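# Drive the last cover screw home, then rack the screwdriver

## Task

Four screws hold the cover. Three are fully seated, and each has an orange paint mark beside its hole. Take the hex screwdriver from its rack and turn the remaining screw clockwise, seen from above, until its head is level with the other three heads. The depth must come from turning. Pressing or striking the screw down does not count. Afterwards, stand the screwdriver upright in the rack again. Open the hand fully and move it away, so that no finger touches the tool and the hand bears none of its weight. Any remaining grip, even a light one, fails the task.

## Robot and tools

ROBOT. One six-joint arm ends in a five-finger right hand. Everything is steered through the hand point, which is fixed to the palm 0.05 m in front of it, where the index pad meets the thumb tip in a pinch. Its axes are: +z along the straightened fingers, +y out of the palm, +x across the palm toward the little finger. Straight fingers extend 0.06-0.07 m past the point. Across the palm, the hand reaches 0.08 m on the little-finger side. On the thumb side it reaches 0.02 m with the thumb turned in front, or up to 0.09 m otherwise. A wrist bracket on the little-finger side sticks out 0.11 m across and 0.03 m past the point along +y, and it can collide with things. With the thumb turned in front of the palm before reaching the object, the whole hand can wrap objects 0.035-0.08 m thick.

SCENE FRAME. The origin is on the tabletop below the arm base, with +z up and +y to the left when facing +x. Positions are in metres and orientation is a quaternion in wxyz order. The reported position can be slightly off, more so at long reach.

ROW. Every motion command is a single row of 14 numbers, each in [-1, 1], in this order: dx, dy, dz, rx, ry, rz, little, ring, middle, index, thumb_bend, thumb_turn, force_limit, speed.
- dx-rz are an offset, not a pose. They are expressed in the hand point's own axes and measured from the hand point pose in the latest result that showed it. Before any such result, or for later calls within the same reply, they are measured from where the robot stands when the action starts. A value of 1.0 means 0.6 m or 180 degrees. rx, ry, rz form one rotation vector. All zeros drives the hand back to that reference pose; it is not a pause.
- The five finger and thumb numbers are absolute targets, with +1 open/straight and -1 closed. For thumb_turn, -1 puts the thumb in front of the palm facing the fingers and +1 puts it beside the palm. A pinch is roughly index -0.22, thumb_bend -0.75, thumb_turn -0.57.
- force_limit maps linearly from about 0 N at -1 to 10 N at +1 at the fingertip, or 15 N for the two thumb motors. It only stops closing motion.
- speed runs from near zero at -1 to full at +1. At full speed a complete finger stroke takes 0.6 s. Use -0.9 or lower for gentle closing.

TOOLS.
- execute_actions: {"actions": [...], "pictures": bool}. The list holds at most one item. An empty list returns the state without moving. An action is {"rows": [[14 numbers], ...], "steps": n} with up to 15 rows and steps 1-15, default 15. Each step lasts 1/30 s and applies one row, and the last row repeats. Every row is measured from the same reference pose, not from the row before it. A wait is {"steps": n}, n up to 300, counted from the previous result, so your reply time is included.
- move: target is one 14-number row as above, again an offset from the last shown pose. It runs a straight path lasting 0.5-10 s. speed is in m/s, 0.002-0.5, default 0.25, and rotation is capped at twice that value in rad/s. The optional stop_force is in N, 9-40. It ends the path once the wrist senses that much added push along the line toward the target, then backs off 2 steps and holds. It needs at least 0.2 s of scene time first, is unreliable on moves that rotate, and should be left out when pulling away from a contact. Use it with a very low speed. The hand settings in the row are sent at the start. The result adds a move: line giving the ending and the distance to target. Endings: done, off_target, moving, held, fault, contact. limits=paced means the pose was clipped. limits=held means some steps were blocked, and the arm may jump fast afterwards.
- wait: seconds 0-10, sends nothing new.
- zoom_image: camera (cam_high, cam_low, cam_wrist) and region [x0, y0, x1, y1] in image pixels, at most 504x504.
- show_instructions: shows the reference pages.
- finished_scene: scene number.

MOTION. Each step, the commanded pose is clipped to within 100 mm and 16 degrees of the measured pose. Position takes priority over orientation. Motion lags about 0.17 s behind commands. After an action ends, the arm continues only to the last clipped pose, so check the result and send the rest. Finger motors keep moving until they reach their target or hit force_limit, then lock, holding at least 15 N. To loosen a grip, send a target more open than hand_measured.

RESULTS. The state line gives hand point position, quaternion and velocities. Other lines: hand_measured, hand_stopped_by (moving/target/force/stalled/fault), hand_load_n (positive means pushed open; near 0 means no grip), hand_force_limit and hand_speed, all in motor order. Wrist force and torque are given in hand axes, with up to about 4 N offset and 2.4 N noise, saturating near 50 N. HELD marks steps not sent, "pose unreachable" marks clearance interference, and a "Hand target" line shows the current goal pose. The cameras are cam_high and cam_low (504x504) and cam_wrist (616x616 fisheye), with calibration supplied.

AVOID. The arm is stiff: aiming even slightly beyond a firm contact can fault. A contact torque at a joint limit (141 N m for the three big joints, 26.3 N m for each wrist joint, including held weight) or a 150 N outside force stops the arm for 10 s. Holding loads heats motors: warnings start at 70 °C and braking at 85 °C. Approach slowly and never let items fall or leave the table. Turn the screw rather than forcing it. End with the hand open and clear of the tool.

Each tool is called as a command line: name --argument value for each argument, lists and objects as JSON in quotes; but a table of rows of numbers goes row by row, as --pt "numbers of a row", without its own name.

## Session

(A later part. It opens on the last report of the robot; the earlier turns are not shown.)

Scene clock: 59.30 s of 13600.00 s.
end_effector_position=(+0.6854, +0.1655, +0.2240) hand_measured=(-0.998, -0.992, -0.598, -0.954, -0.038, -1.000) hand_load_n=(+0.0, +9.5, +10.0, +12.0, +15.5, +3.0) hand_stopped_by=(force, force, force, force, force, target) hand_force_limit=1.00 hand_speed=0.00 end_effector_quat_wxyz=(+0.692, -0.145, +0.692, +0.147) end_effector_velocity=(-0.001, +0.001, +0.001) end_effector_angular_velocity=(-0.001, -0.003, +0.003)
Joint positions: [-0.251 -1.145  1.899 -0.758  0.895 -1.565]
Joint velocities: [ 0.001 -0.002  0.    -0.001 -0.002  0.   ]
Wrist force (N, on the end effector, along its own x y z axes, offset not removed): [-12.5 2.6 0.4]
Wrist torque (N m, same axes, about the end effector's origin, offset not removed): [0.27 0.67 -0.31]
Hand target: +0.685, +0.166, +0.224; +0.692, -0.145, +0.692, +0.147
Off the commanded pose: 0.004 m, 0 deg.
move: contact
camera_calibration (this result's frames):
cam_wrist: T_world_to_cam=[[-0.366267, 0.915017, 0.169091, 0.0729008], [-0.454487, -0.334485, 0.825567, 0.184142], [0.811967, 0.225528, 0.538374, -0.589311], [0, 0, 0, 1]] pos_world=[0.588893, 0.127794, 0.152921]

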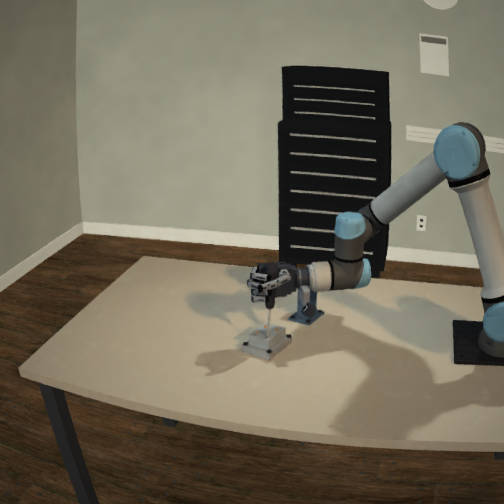

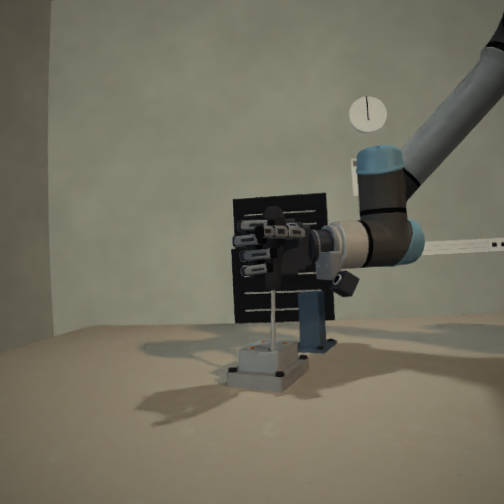

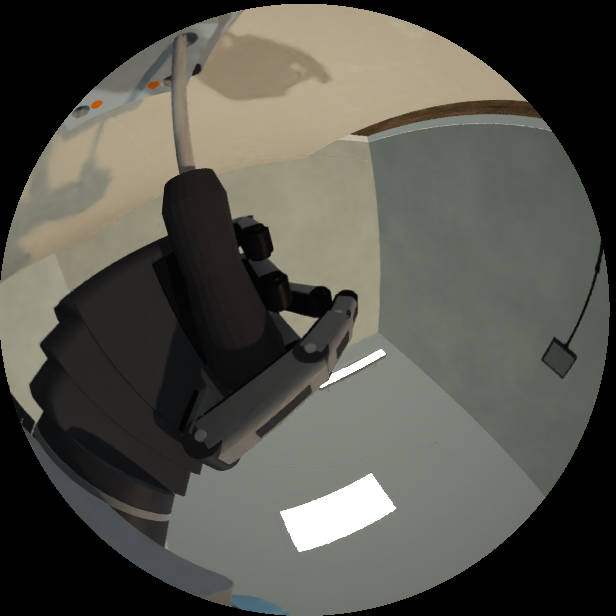

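move --target '[-0.003,0.0025,0,0,0,0,-1,-1,-1,-1,-1,-1,1,0]' --speed 0.005

zoom_image --camera "cam_wrist" --region '[130,0,250,100]'

zoom_image --camera "cam_low" --region '[255,335,295,365]'

zoom_image --camera "cam_high" --region '[250,320,290,350]'

Scene clock: 61.40 s of 13600.00 s.
end_effector_position=(+0.6849, +0.1668, +0.2257) hand_measured=(-0.998, -0.992, -0.598, -0.954, -0.038, -1.000) hand_load_n=(+0.0, +9.5, +10.0, +12.0, +15.5, +2.5) hand_stopped_by=(force, force, force, force, force, target) hand_force_limit=1.00 hand_speed=0.00 end_effector_quat_wxyz=(+0.692, -0.145, +0.692, +0.147) end_effector_velocity=(-0.000, +0.001, +0.000) end_effector_angular_velocity=(+0.000, +0.001, -0.000)
Joint positions: [-0.249 -1.149  1.899 -0.754  0.897 -1.565]
Joint velocities: [ 0.001 -0.002  0.001  0.002  0.001 -0.   ]
Wrist force (N, on the end effector, along its own x y z axes, offset not removed): [0.8 1.9 0.6]
Wrist torque (N m, same axes, about the end effector's origin, offset not removed): [0.36 -0.09 0.04]
Hand target: +0.685, +0.167, +0.226; +0.692, -0.145, +0.692, +0.147
Off the commanded pose: 0.000 m, 0 deg.
move: done
camera_calibration (this result's frames):
cam_wrist: T_world_to_cam=[[-0.36629, 0.91502, 0.16903, 0.0712868], [-0.454578, -0.334469, 0.825524, 0.182959], [0.811906, 0.225544, 0.53846, -0.590092], [0, 0, 0, 1]] pos_world=[0.588379, 0.129057, 0.154654]

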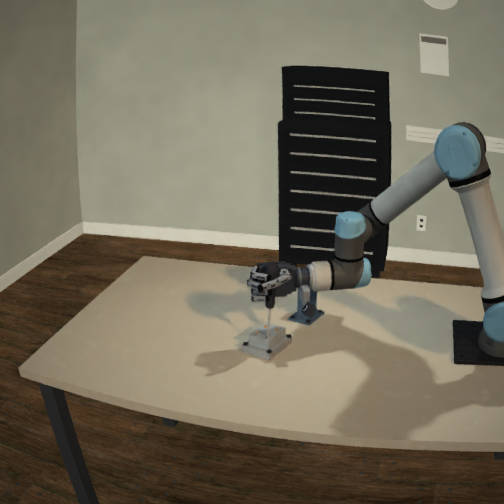

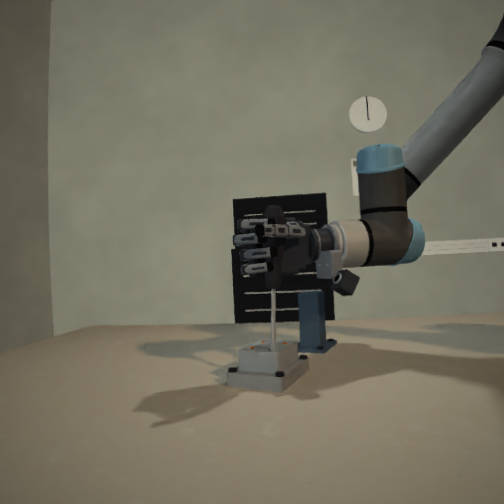

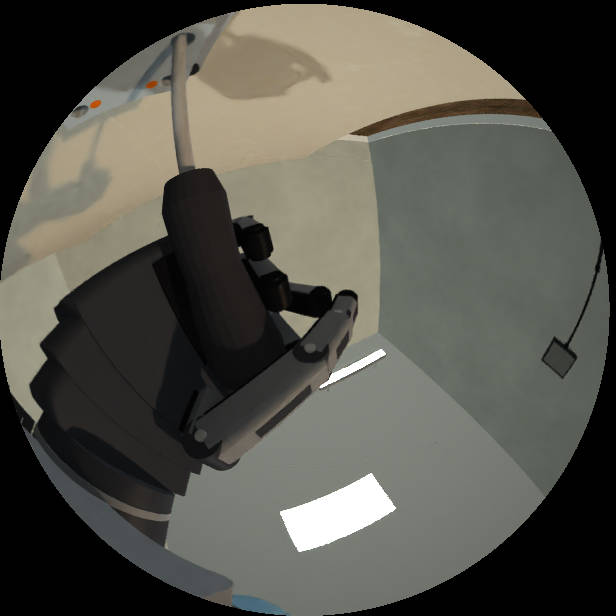

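Region (130, 0, 250, 100) of cam_wrist's 616x616 image, scaled by 4.200, with more detail than that image has.

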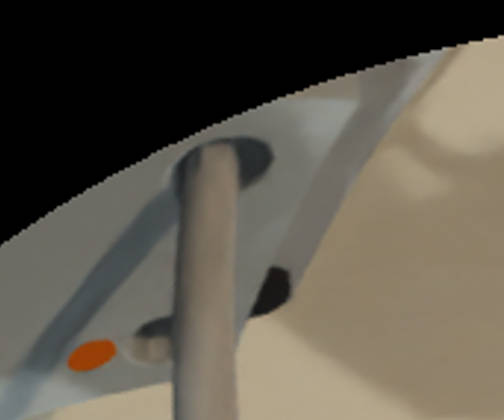

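Region (255, 335, 295, 365) of cam_low's 504x504 image, scaled by 12.600, with more detail than that image has; it fills the top 378 rows of this view, and the rest is white.

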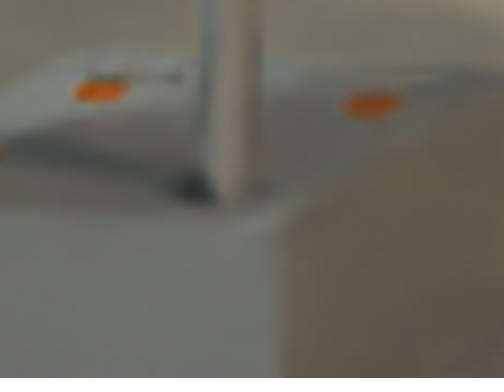

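Region (250, 320, 290, 350) of cam_high's 504x504 image, scaled by 12.600, with more detail than that image has; it fills the top 378 rows of this view, and the rest is white.

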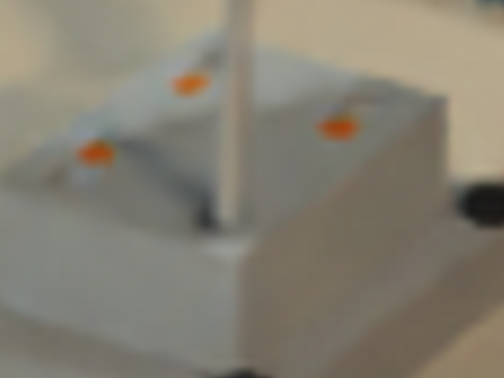

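move --target '[0,0.0008,0.0023,0,0,0,-1,-1,-1,-1,-1,-1,1,0]' --speed 0.005

move --target '[0.014,0,0,0,0,0,-1,-1,-1,-1,-1,-1,1,0]' --speed 0.002 --stop_force 9

zoom_image --camera "cam_wrist" --region '[130,0,250,100]'

zoom_image --camera "cam_low" --region '[255,335,295,365]'

Scene clock: 63.10 s of 13600.00 s.
end_effector_position=(+0.6859, +0.1677, +0.2257) hand_measured=(-0.998, -0.992, -0.598, -0.954, -0.038, -1.000) hand_load_n=(+0.0, +9.5, +10.0, +12.0, +15.5, +2.5) hand_stopped_by=(force, force, force, force, force, target) hand_force_limit=1.00 hand_speed=0.00 end_effector_quat_wxyz=(+0.692, -0.145, +0.692, +0.147) end_effector_velocity=(+0.001, +0.001, -0.000) end_effector_angular_velocity=(+0.000, +0.000, -0.000)
Joint positions: [-0.246 -1.147  1.896 -0.753  0.899 -1.565]
Joint velocities: [ 0.002  0.001 -0.002  0.001  0.002 -0.   ]
Wrist force (N, on the end effector, along its own x y z axes, offset not removed): [1.7 2.6 0.5]
Wrist torque (N m, same axes, about the end effector's origin, offset not removed): [0.46 -0.21 0.17]
Hand target: +0.686, +0.168, +0.226; +0.692, -0.145, +0.692, +0.147
Off the commanded pose: 0.000 m, 0 deg.
move: done
camera_calibration (this result's frames):
cam_wrist: T_world_to_cam=[[-0.366287, 0.915017, 0.169048, 0.070785], [-0.454557, -0.334478, 0.825532, 0.183705], [0.811918, 0.22554, 0.538443, -0.591104], [0, 0, 0, 1]] pos_world=[0.58936, 0.129993, 0.154655]

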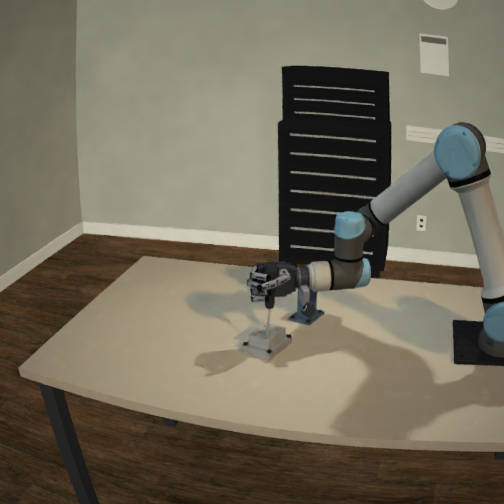

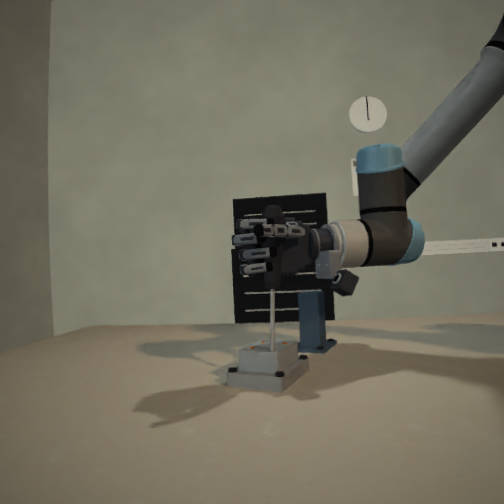

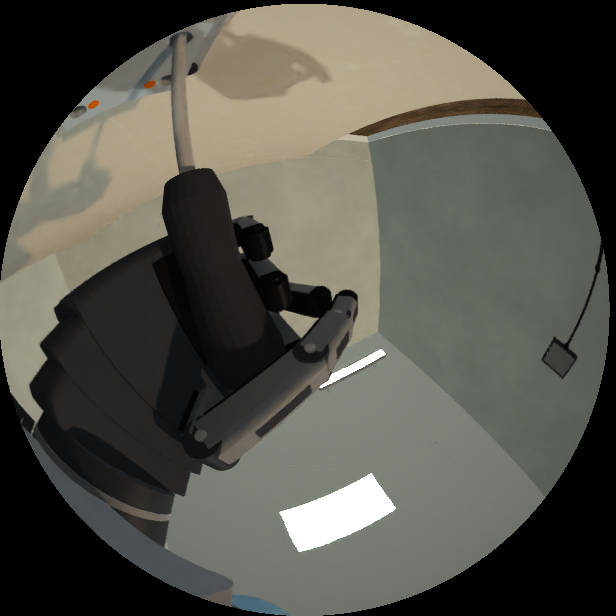

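Scene clock: 64.77 s of 13600.00 s.
end_effector_position=(+0.6859, +0.1677, +0.2232) hand_measured=(-0.998, -0.992, -0.598, -0.954, -0.038, -1.000) hand_load_n=(+0.0, +9.0, +10.0, +12.0, +15.5, +3.5) hand_stopped_by=(force, force, force, force, force, target) hand_force_limit=1.00 hand_speed=0.00 end_effector_quat_wxyz=(+0.692, -0.145, +0.692, +0.147) end_effector_velocity=(-0.000, +0.000, +0.000) end_effector_angular_velocity=(-0.000, -0.000, +0.001)
Joint positions: [-0.246 -1.142  1.898 -0.759  0.899 -1.565]
Joint velocities: [-0.    -0.    -0.001  0.001 -0.001  0.   ]
Wrist force (N, on the end effector, along its own x y z axes, offset not removed): [-14.7 2.4 -0.7]
Wrist torque (N m, same axes, about the end effector's origin, offset not removed): [0.35 0.85 -0.40]
Hand target: +0.686, +0.168, +0.223; +0.692, -0.145, +0.692, +0.147
Off the commanded pose: 0.006 m, 0 deg.
move: contact
camera_calibration (this result's frames):
cam_wrist: T_world_to_cam=[[-0.366363, 0.915021, 0.168864, 0.0713009], [-0.454792, -0.334423, 0.825424, 0.185982], [0.811752, 0.225607, 0.538664, -0.589717], [0, 0, 0, 1]] pos_world=[0.589409, 0.129999, 0.152105]

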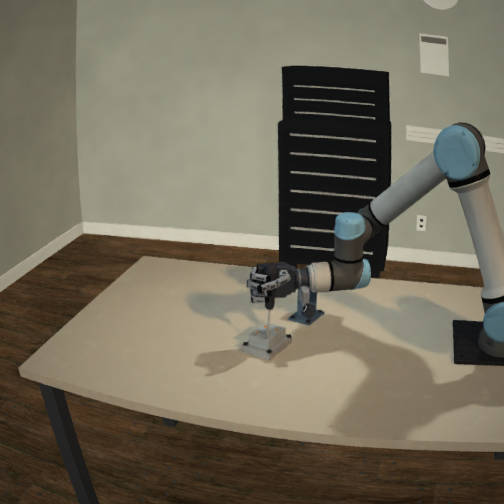

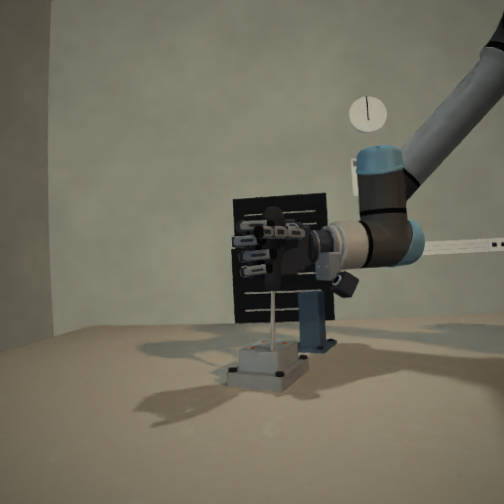

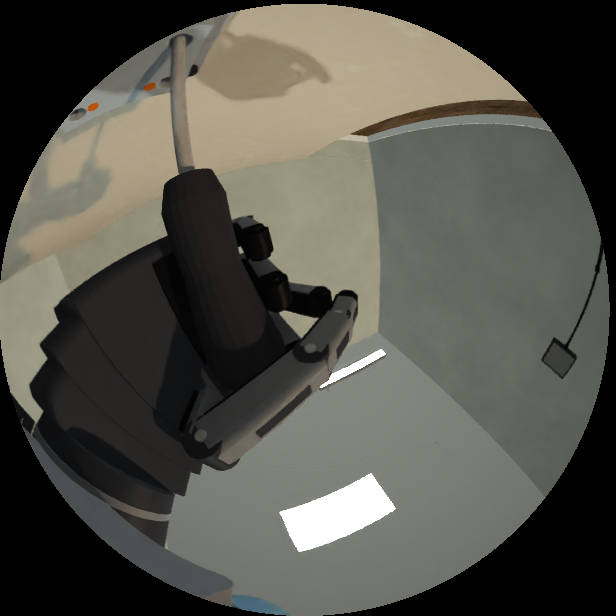

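Region (130, 0, 250, 100) of cam_wrist's 616x616 image, scaled by 4.200, with more detail than that image has.

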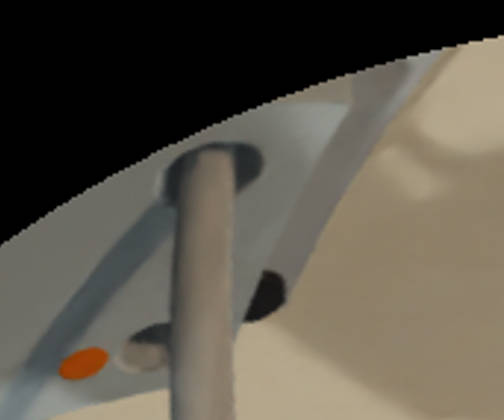

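Region (255, 335, 295, 365) of cam_low's 504x504 image, scaled by 12.600, with more detail than that image has; it fills the top 378 rows of this view, and the rest is white.

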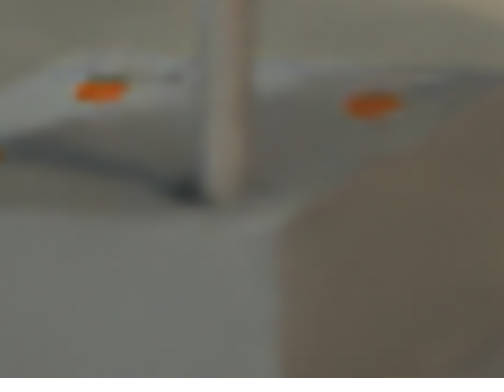

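move --target '[-0.0003,-0.0182,0.0109,0.0833,0,0,-1,-1,-1,-1,-1,-1,1,0]' --speed 0.03

move --target '[0.008,0,0,0,0,0,-1,-1,-1,-1,-1,-1,1,0]' --speed 0.002 --stop_force 9

zoom_image --camera "cam_wrist" --region '[130,0,250,100]'

Scene clock: 70.37 s of 13600.00 s.
end_effector_position=(+0.6963, +0.1605, +0.2234) hand_measured=(-0.998, -0.992, -0.598, -0.954, -0.038, -1.000) hand_load_n=(+0.0, +8.5, +10.0, +12.0, +15.5, +2.5) hand_stopped_by=(force, force, force, force, force, target) hand_force_limit=1.00 hand_speed=0.00 end_effector_quat_wxyz=(+0.705, -0.054, +0.705, +0.056) end_effector_velocity=(+0.001, -0.000, -0.000) end_effector_angular_velocity=(+0.000, +0.001, -0.016)
Joint positions: [-0.147 -1.178  1.954 -0.778  1.258 -1.566]
Joint velocities: [ 0.008 -0.001  0.002  0.     0.024 -0.   ]
Wrist force (N, on the end effector, along its own x y z axes, offset not removed): [0.7 0.9 0.6]
Wrist torque (N m, same axes, about the end effector's origin, offset not removed): [0.19 -0.09 -0.04]
Hand target: +0.696, +0.160, +0.223; +0.705, -0.053, +0.705, +0.055
Off the commanded pose: 0.000 m, 0 deg.
move: done
camera_calibration (this result's frames):
cam_wrist: T_world_to_cam=[[-0.119136, 0.978348, 0.16924, -0.100673], [-0.52495, -0.206748, 0.825641, 0.216404], [0.842754, 0.00952086, 0.538215, -0.583407], [0, 0, 0, 1]] pos_world=[0.593276, 0.148789, 0.152364]

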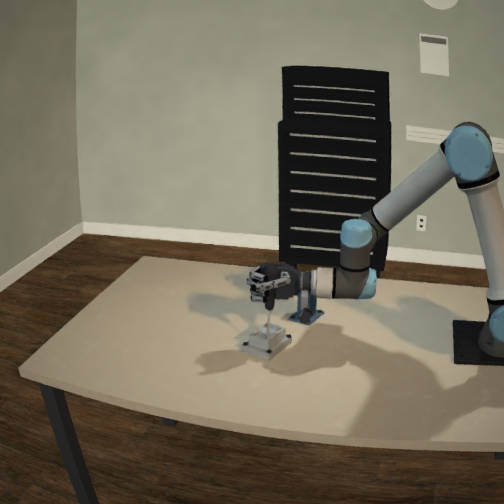

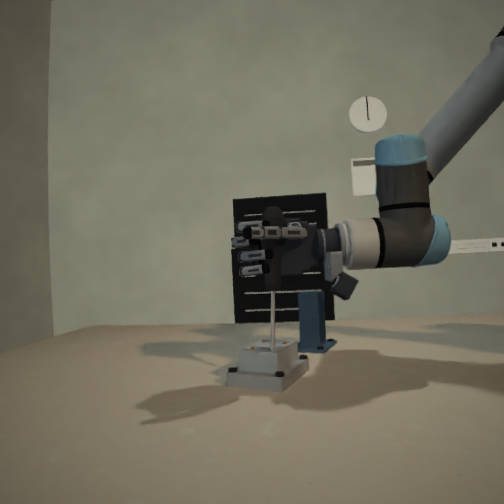

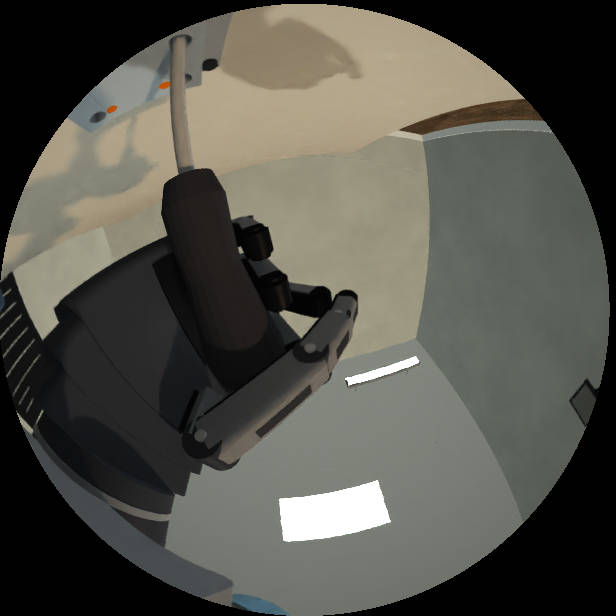

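Scene clock: 71.97 s of 13600.00 s.
end_effector_position=(+0.6963, +0.1605, +0.2211) hand_measured=(-0.998, -0.992, -0.598, -0.954, -0.038, -1.000) hand_load_n=(+0.0, +8.5, +10.0, +12.5, +15.5, +3.0) hand_stopped_by=(force, force, force, force, force, target) hand_force_limit=1.00 hand_speed=0.00 end_effector_quat_wxyz=(+0.705, -0.054, +0.705, +0.056) end_effector_velocity=(-0.000, +0.000, +0.000) end_effector_angular_velocity=(-0.000, -0.001, +0.000)
Joint positions: [-0.147 -1.174  1.956 -0.785  1.258 -1.566]
Joint velocities: [ 0.    -0.001  0.    -0.     0.     0.   ]
Wrist force (N, on the end effector, along its own x y z axes, offset not removed): [-11.6 2.0 0.3]
Wrist torque (N m, same axes, about the end effector's origin, offset not removed): [0.29 0.61 -0.31]
Hand target: +0.696, +0.160, +0.221; +0.705, -0.054, +0.705, +0.056
Off the commanded pose: 0.002 m, 0 deg.
move: contact
camera_calibration (this result's frames):
cam_wrist: T_world_to_cam=[[-0.119196, 0.978356, 0.169148, -0.100209], [-0.525215, -0.206706, 0.825482, 0.218583], [0.84258, 0.00955454, 0.538486, -0.582111], [0, 0, 0, 1]] pos_world=[0.593334, 0.148785, 0.149973]

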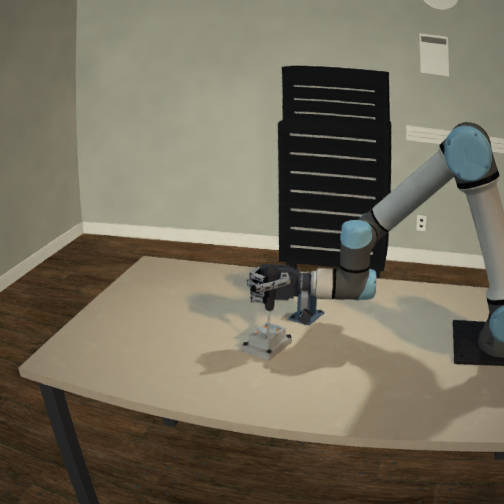

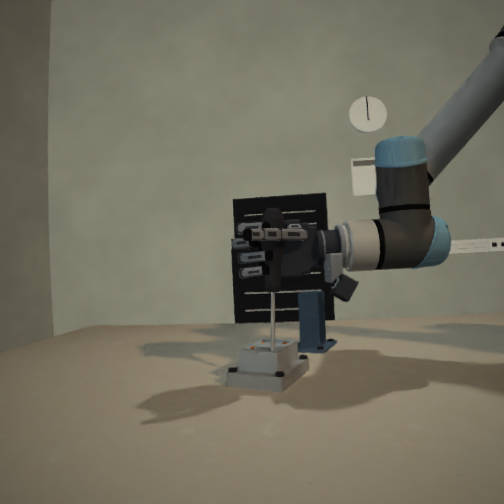

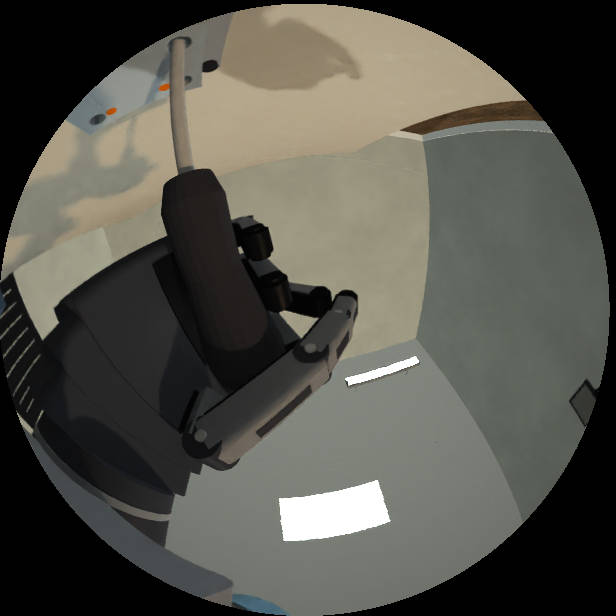

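Region (130, 0, 250, 100) of cam_wrist's 616x616 image, scaled by 4.200, with more detail than that image has.

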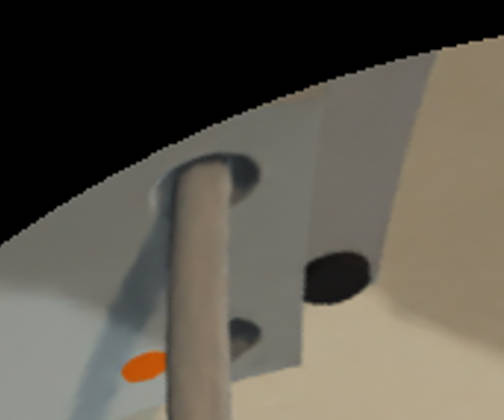

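move --target '[-0.0008,-0.0392,0.0183,0.1667,0,0,-1,-1,-1,-1,-1,-1,1,0]' --speed 0.1

move --target '[0,-0.0182,0.0109,0.0833,0,0,-1,-1,-1,-1,-1,-1,1,0]' --speed 0.1

move --target '[-0.0125,0,0,0,0,0,-1,-1,-1,-1,-1,-1,1,0]' --speed 0.03

move --target '[0,0.0287,-0.0786,-0.3330,0,0,-1,-1,-1,-1,-1,-1,1,0]' --speed 0.25

move --target '[0.018,0,0.0005,0,0,0,-1,-1,-1,-1,-1,-1,1,0]' --speed 0.002 --stop_force 9

Scene clock: 76.80 s of 13600.00 s.
end_effector_position=(+0.7108, +0.1391, +0.2215) hand_measured=(-0.998, -0.992, -0.598, -0.954, -0.038, -1.000) hand_load_n=(+0.0, +8.0, +10.0, +12.5, +15.5, +2.5) hand_stopped_by=(force, force, force, force, force, target) hand_force_limit=1.00 hand_speed=0.00 end_effector_quat_wxyz=(+0.695, +0.130, +0.695, -0.128) end_effector_velocity=(+0.000, +0.000, +0.001) end_effector_angular_velocity=(+0.001, -0.001, -0.013)
Joint positions: [ 0.095 -1.129  1.88  -0.752  2.022 -1.566]
Joint velocities: [ 0.007  0.003 -0.007  0.002  0.021  0.001]
Wrist force (N, on the end effector, along its own x y z axes, offset not removed): [1.4 0.1 1.2]
Wrist torque (N m, same axes, about the end effector's origin, offset not removed): [0.12 -0.10 -0.14]
Hand target: +0.711, +0.139, +0.222; +0.695, +0.131, +0.695, -0.128
Off the commanded pose: 0.000 m, 0 deg.
move: done
camera_calibration (this result's frames):
cam_wrist: T_world_to_cam=[[0.384453, 0.907424, 0.169638, -0.425851], [-0.557558, 0.0817885, 0.826099, 0.204143], [0.735748, -0.412179, 0.537385, -0.459569], [0, 0, 0, 1]] pos_world=[0.615668, 0.180306, 0.150564]

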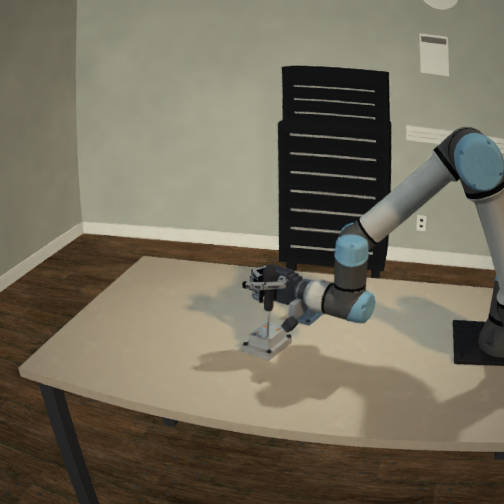

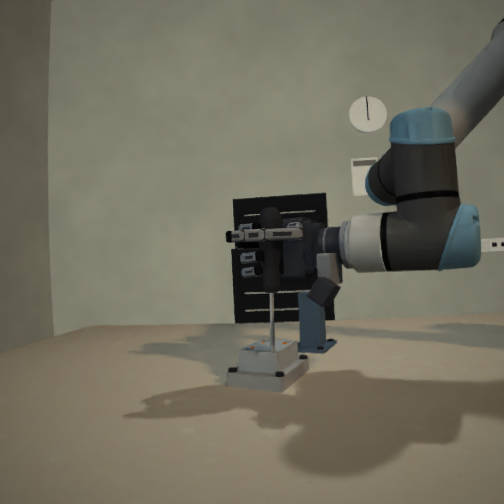

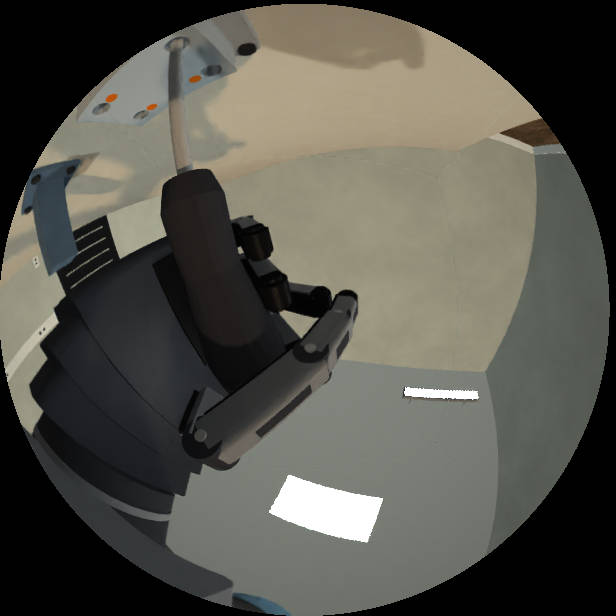

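Scene clock: 78.53 s of 13600.00 s.
end_effector_position=(+0.7130, +0.1266, +0.2215) hand_measured=(-0.998, -0.992, -0.598, -0.954, -0.038, -1.000) hand_load_n=(+0.0, +8.0, +10.0, +12.5, +15.5, +2.0) hand_stopped_by=(force, force, force, force, force, target) hand_force_limit=1.00 hand_speed=0.00 end_effector_quat_wxyz=(+0.673, +0.219, +0.673, -0.217) end_effector_velocity=(+0.000, -0.001, +0.000) end_effector_angular_velocity=(+0.001, -0.001, -0.015)
Joint positions: [ 0.195 -1.057  1.76  -0.702  2.382 -1.565]
Joint velocities: [ 0.004  0.005 -0.009  0.004  0.019  0.001]
Wrist force (N, on the end effector, along its own x y z axes, offset not removed): [0.9 0.1 1.3]
Wrist torque (N m, same axes, about the end effector's origin, offset not removed): [0.13 0.06 -0.35]
Hand target: +0.713, +0.127, +0.221; +0.673, +0.220, +0.672, -0.217
Off the commanded pose: 0.000 m, 0 deg.
move: done
camera_calibration (this result's frames):
cam_wrist: T_world_to_cam=[[0.604755, 0.778146, 0.169589, -0.556089], [-0.517383, 0.221977, 0.826463, 0.159957], [0.605464, -0.58755, 0.536841, -0.351076], [0, 0, 0, 1]] pos_world=[0.63162, 0.190937, 0.150579]

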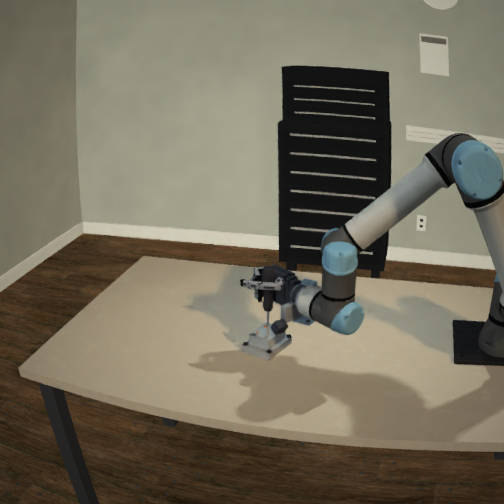

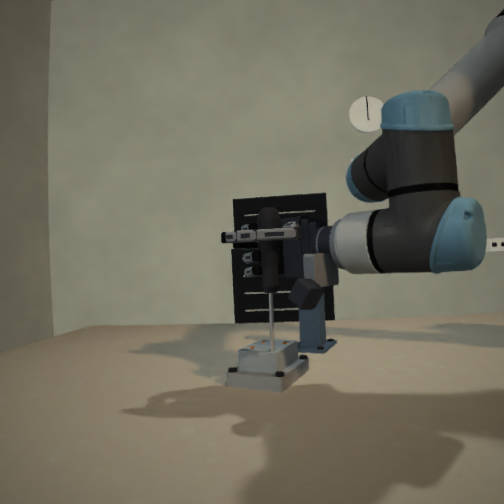

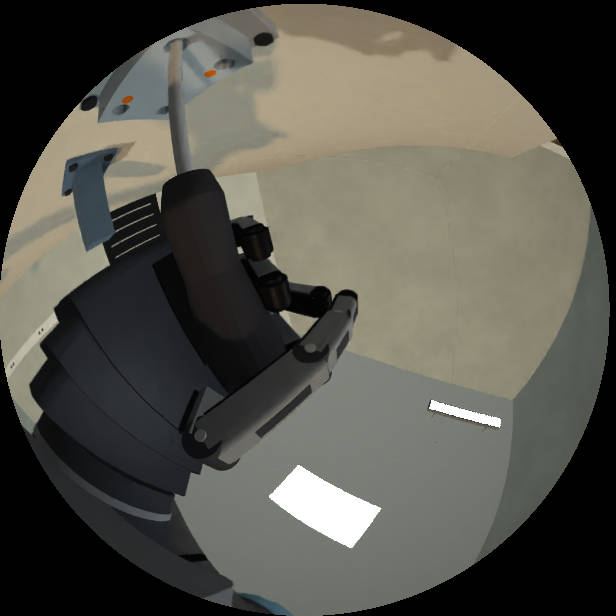

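Scene clock: 79.27 s of 13600.00 s.
end_effector_position=(+0.7130, +0.1266, +0.2286) hand_measured=(-0.998, -0.992, -0.598, -0.954, -0.038, -1.000) hand_load_n=(+0.0, +9.0, +10.0, +12.0, +15.5, +2.5) hand_stopped_by=(force, force, force, force, force, target) hand_force_limit=1.00 hand_speed=0.00 end_effector_quat_wxyz=(+0.673, +0.219, +0.673, -0.217) end_effector_velocity=(+0.000, -0.000, +0.003) end_effector_angular_velocity=(-0.000, +0.001, +0.000)
Joint positions: [ 0.195 -1.068  1.755 -0.685  2.382 -1.565]
Joint velocities: [-0.001 -0.005 -0.002  0.008 -0.001 -0.   ]
Wrist force (N, on the end effector, along its own x y z axes, offset not removed): [-0.4 2.1 1.3]
Wrist torque (N m, same axes, about the end effector's origin, offset not removed): [0.29 0.06 -0.03]
Hand target: +0.713, +0.127, +0.229; +0.673, +0.219, +0.673, -0.217
Off the commanded pose: 0.000 m, 0 deg.
move: done
camera_calibration (this result's frames):
cam_wrist: T_world_to_cam=[[0.604669, 0.778199, 0.16965, -0.557285], [-0.517455, 0.221902, 0.826438, 0.154118], [0.605488, -0.587508, 0.53686, -0.354884], [0, 0, 0, 1]] pos_world=[0.6316, 0.190982, 0.157697]

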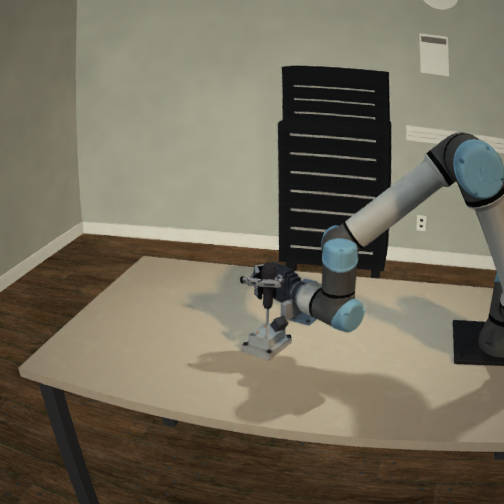

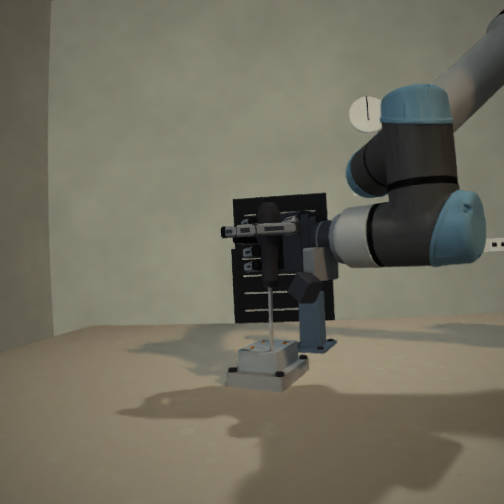

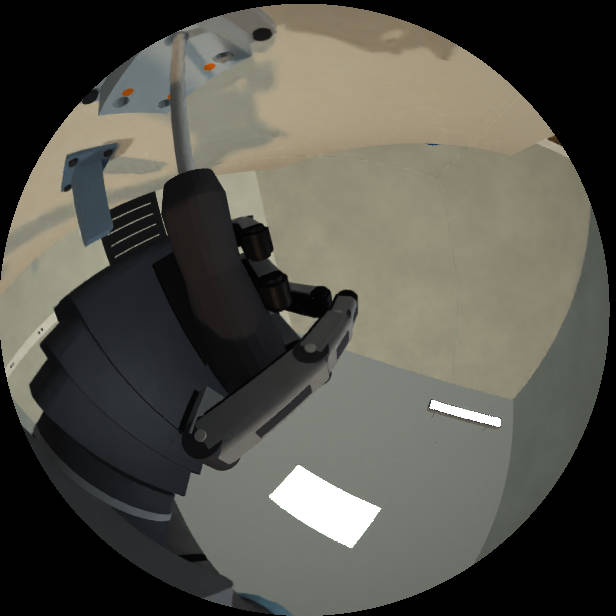

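Scene clock: 81.93 s of 13600.00 s.
end_effector_position=(+0.6847, +0.1681, +0.2286) hand_measured=(-0.998, -0.992, -0.598, -0.954, -0.038, -1.000) hand_load_n=(+0.0, +10.0, +10.0, +11.0, +15.5, +2.0) hand_stopped_by=(force, force, force, force, force, target) hand_force_limit=1.00 hand_speed=0.00 end_effector_quat_wxyz=(+0.692, -0.146, +0.691, +0.148) end_effector_velocity=(-0.000, +0.001, -0.000) end_effector_angular_velocity=(-0.001, +0.000, +0.016)
Joint positions: [-0.247 -1.153  1.897 -0.748  0.895 -1.565]
Joint velocities: [-0.003  0.005 -0.008  0.004 -0.019 -0.002]
Wrist force (N, on the end effector, along its own x y z axes, offset not removed): [1.4 1.3 2.0]
Wrist torque (N m, same axes, about the end effector's origin, offset not removed): [0.21 -0.14 0.12]
Hand target: +0.685, +0.168, +0.229; +0.692, -0.146, +0.691, +0.148
Off the commanded pose: 0.000 m, 0 deg.
move: done
camera_calibration (this result's frames):
cam_wrist: T_world_to_cam=[[-0.369197, 0.91392, 0.168656, 0.0718165], [-0.45421, -0.335771, 0.825198, 0.180943], [0.810794, 0.228055, 0.539077, -0.591534], [0, 0, 0, 1]] pos_world=[0.588313, 0.130023, 0.157456]

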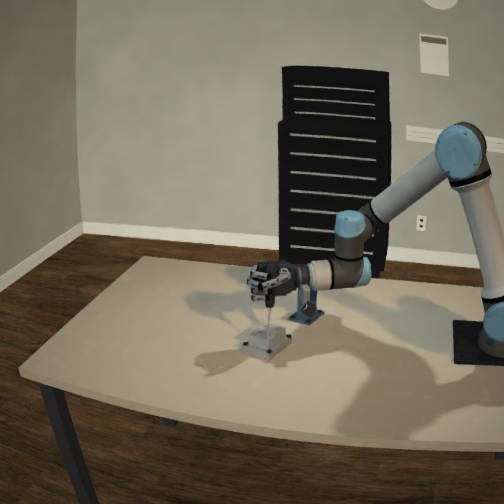

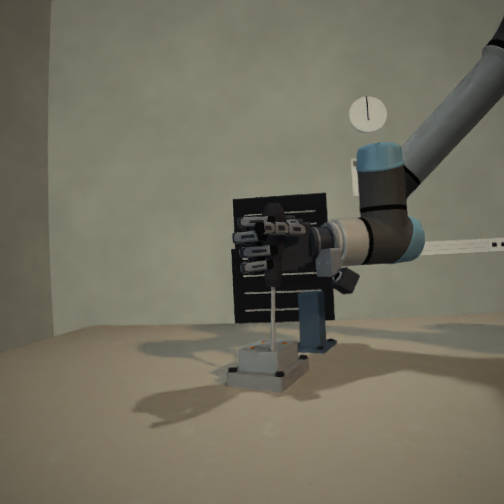

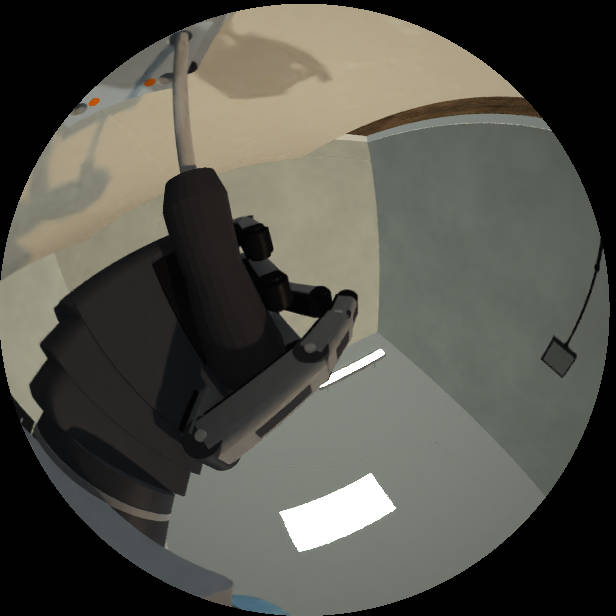

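Scene clock: 84.73 s of 13600.00 s.
end_effector_position=(+0.6848, +0.1681, +0.2238) hand_measured=(-0.998, -0.992, -0.598, -0.954, -0.038, -1.000) hand_load_n=(+0.0, +9.5, +10.0, +11.0, +15.5, +3.0) hand_stopped_by=(force, force, force, force, force, target) hand_force_limit=1.00 hand_speed=0.00 end_effector_quat_wxyz=(+0.692, -0.146, +0.691, +0.148) end_effector_velocity=(+0.000, -0.001, +0.001) end_effector_angular_velocity=(-0.001, -0.002, -0.001)
Joint positions: [-0.247 -1.145  1.9   -0.76   0.896 -1.565]
Joint velocities: [-0.001 -0.001 -0.001  0.    -0.    -0.   ]
Wrist force (N, on the end effector, along its own x y z axes, offset not removed): [-15.0 3.5 0.0]
Wrist torque (N m, same axes, about the end effector's origin, offset not removed): [0.54 0.70 -0.28]
Hand target: +0.685, +0.168, +0.224; +0.692, -0.146, +0.691, +0.148
Off the commanded pose: 0.006 m, 0 deg.
move: contact
camera_calibration (this result's frames):
cam_wrist: T_world_to_cam=[[-0.369255, 0.913927, 0.16849, 0.0727024], [-0.454464, -0.335728, 0.825076, 0.185164], [0.810625, 0.22809, 0.539316, -0.589052], [0, 0, 0, 1]] pos_world=[0.588497, 0.130077, 0.152661]

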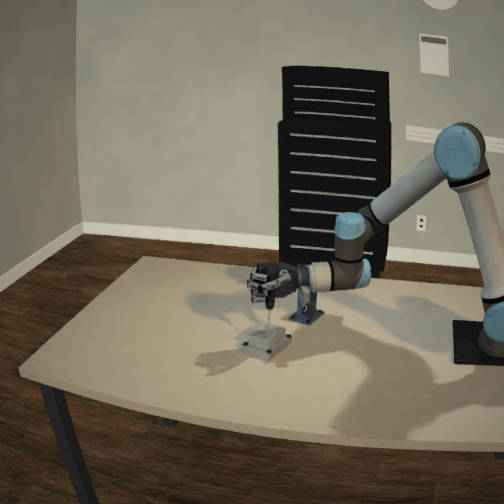

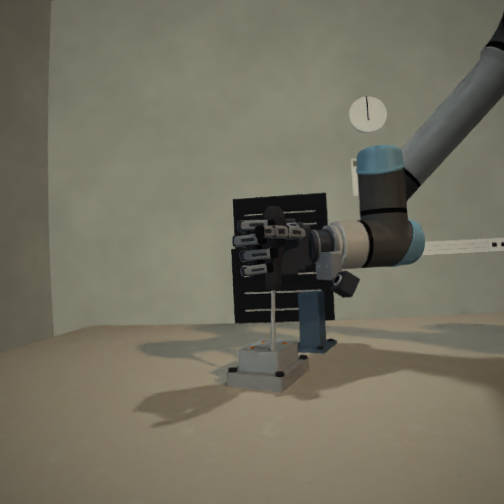

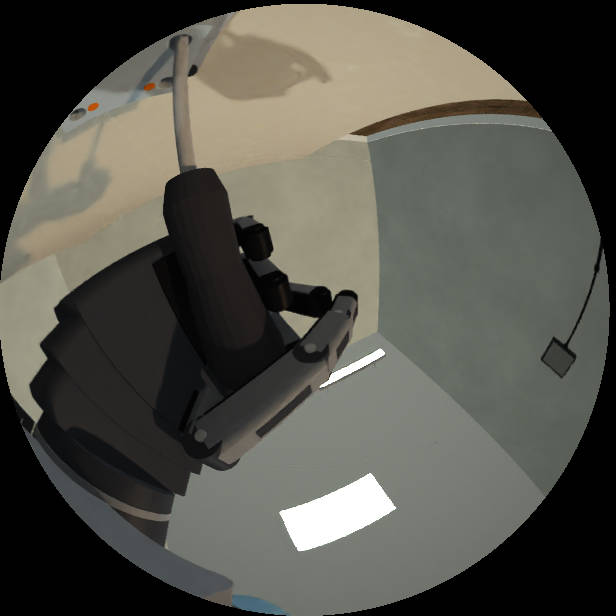

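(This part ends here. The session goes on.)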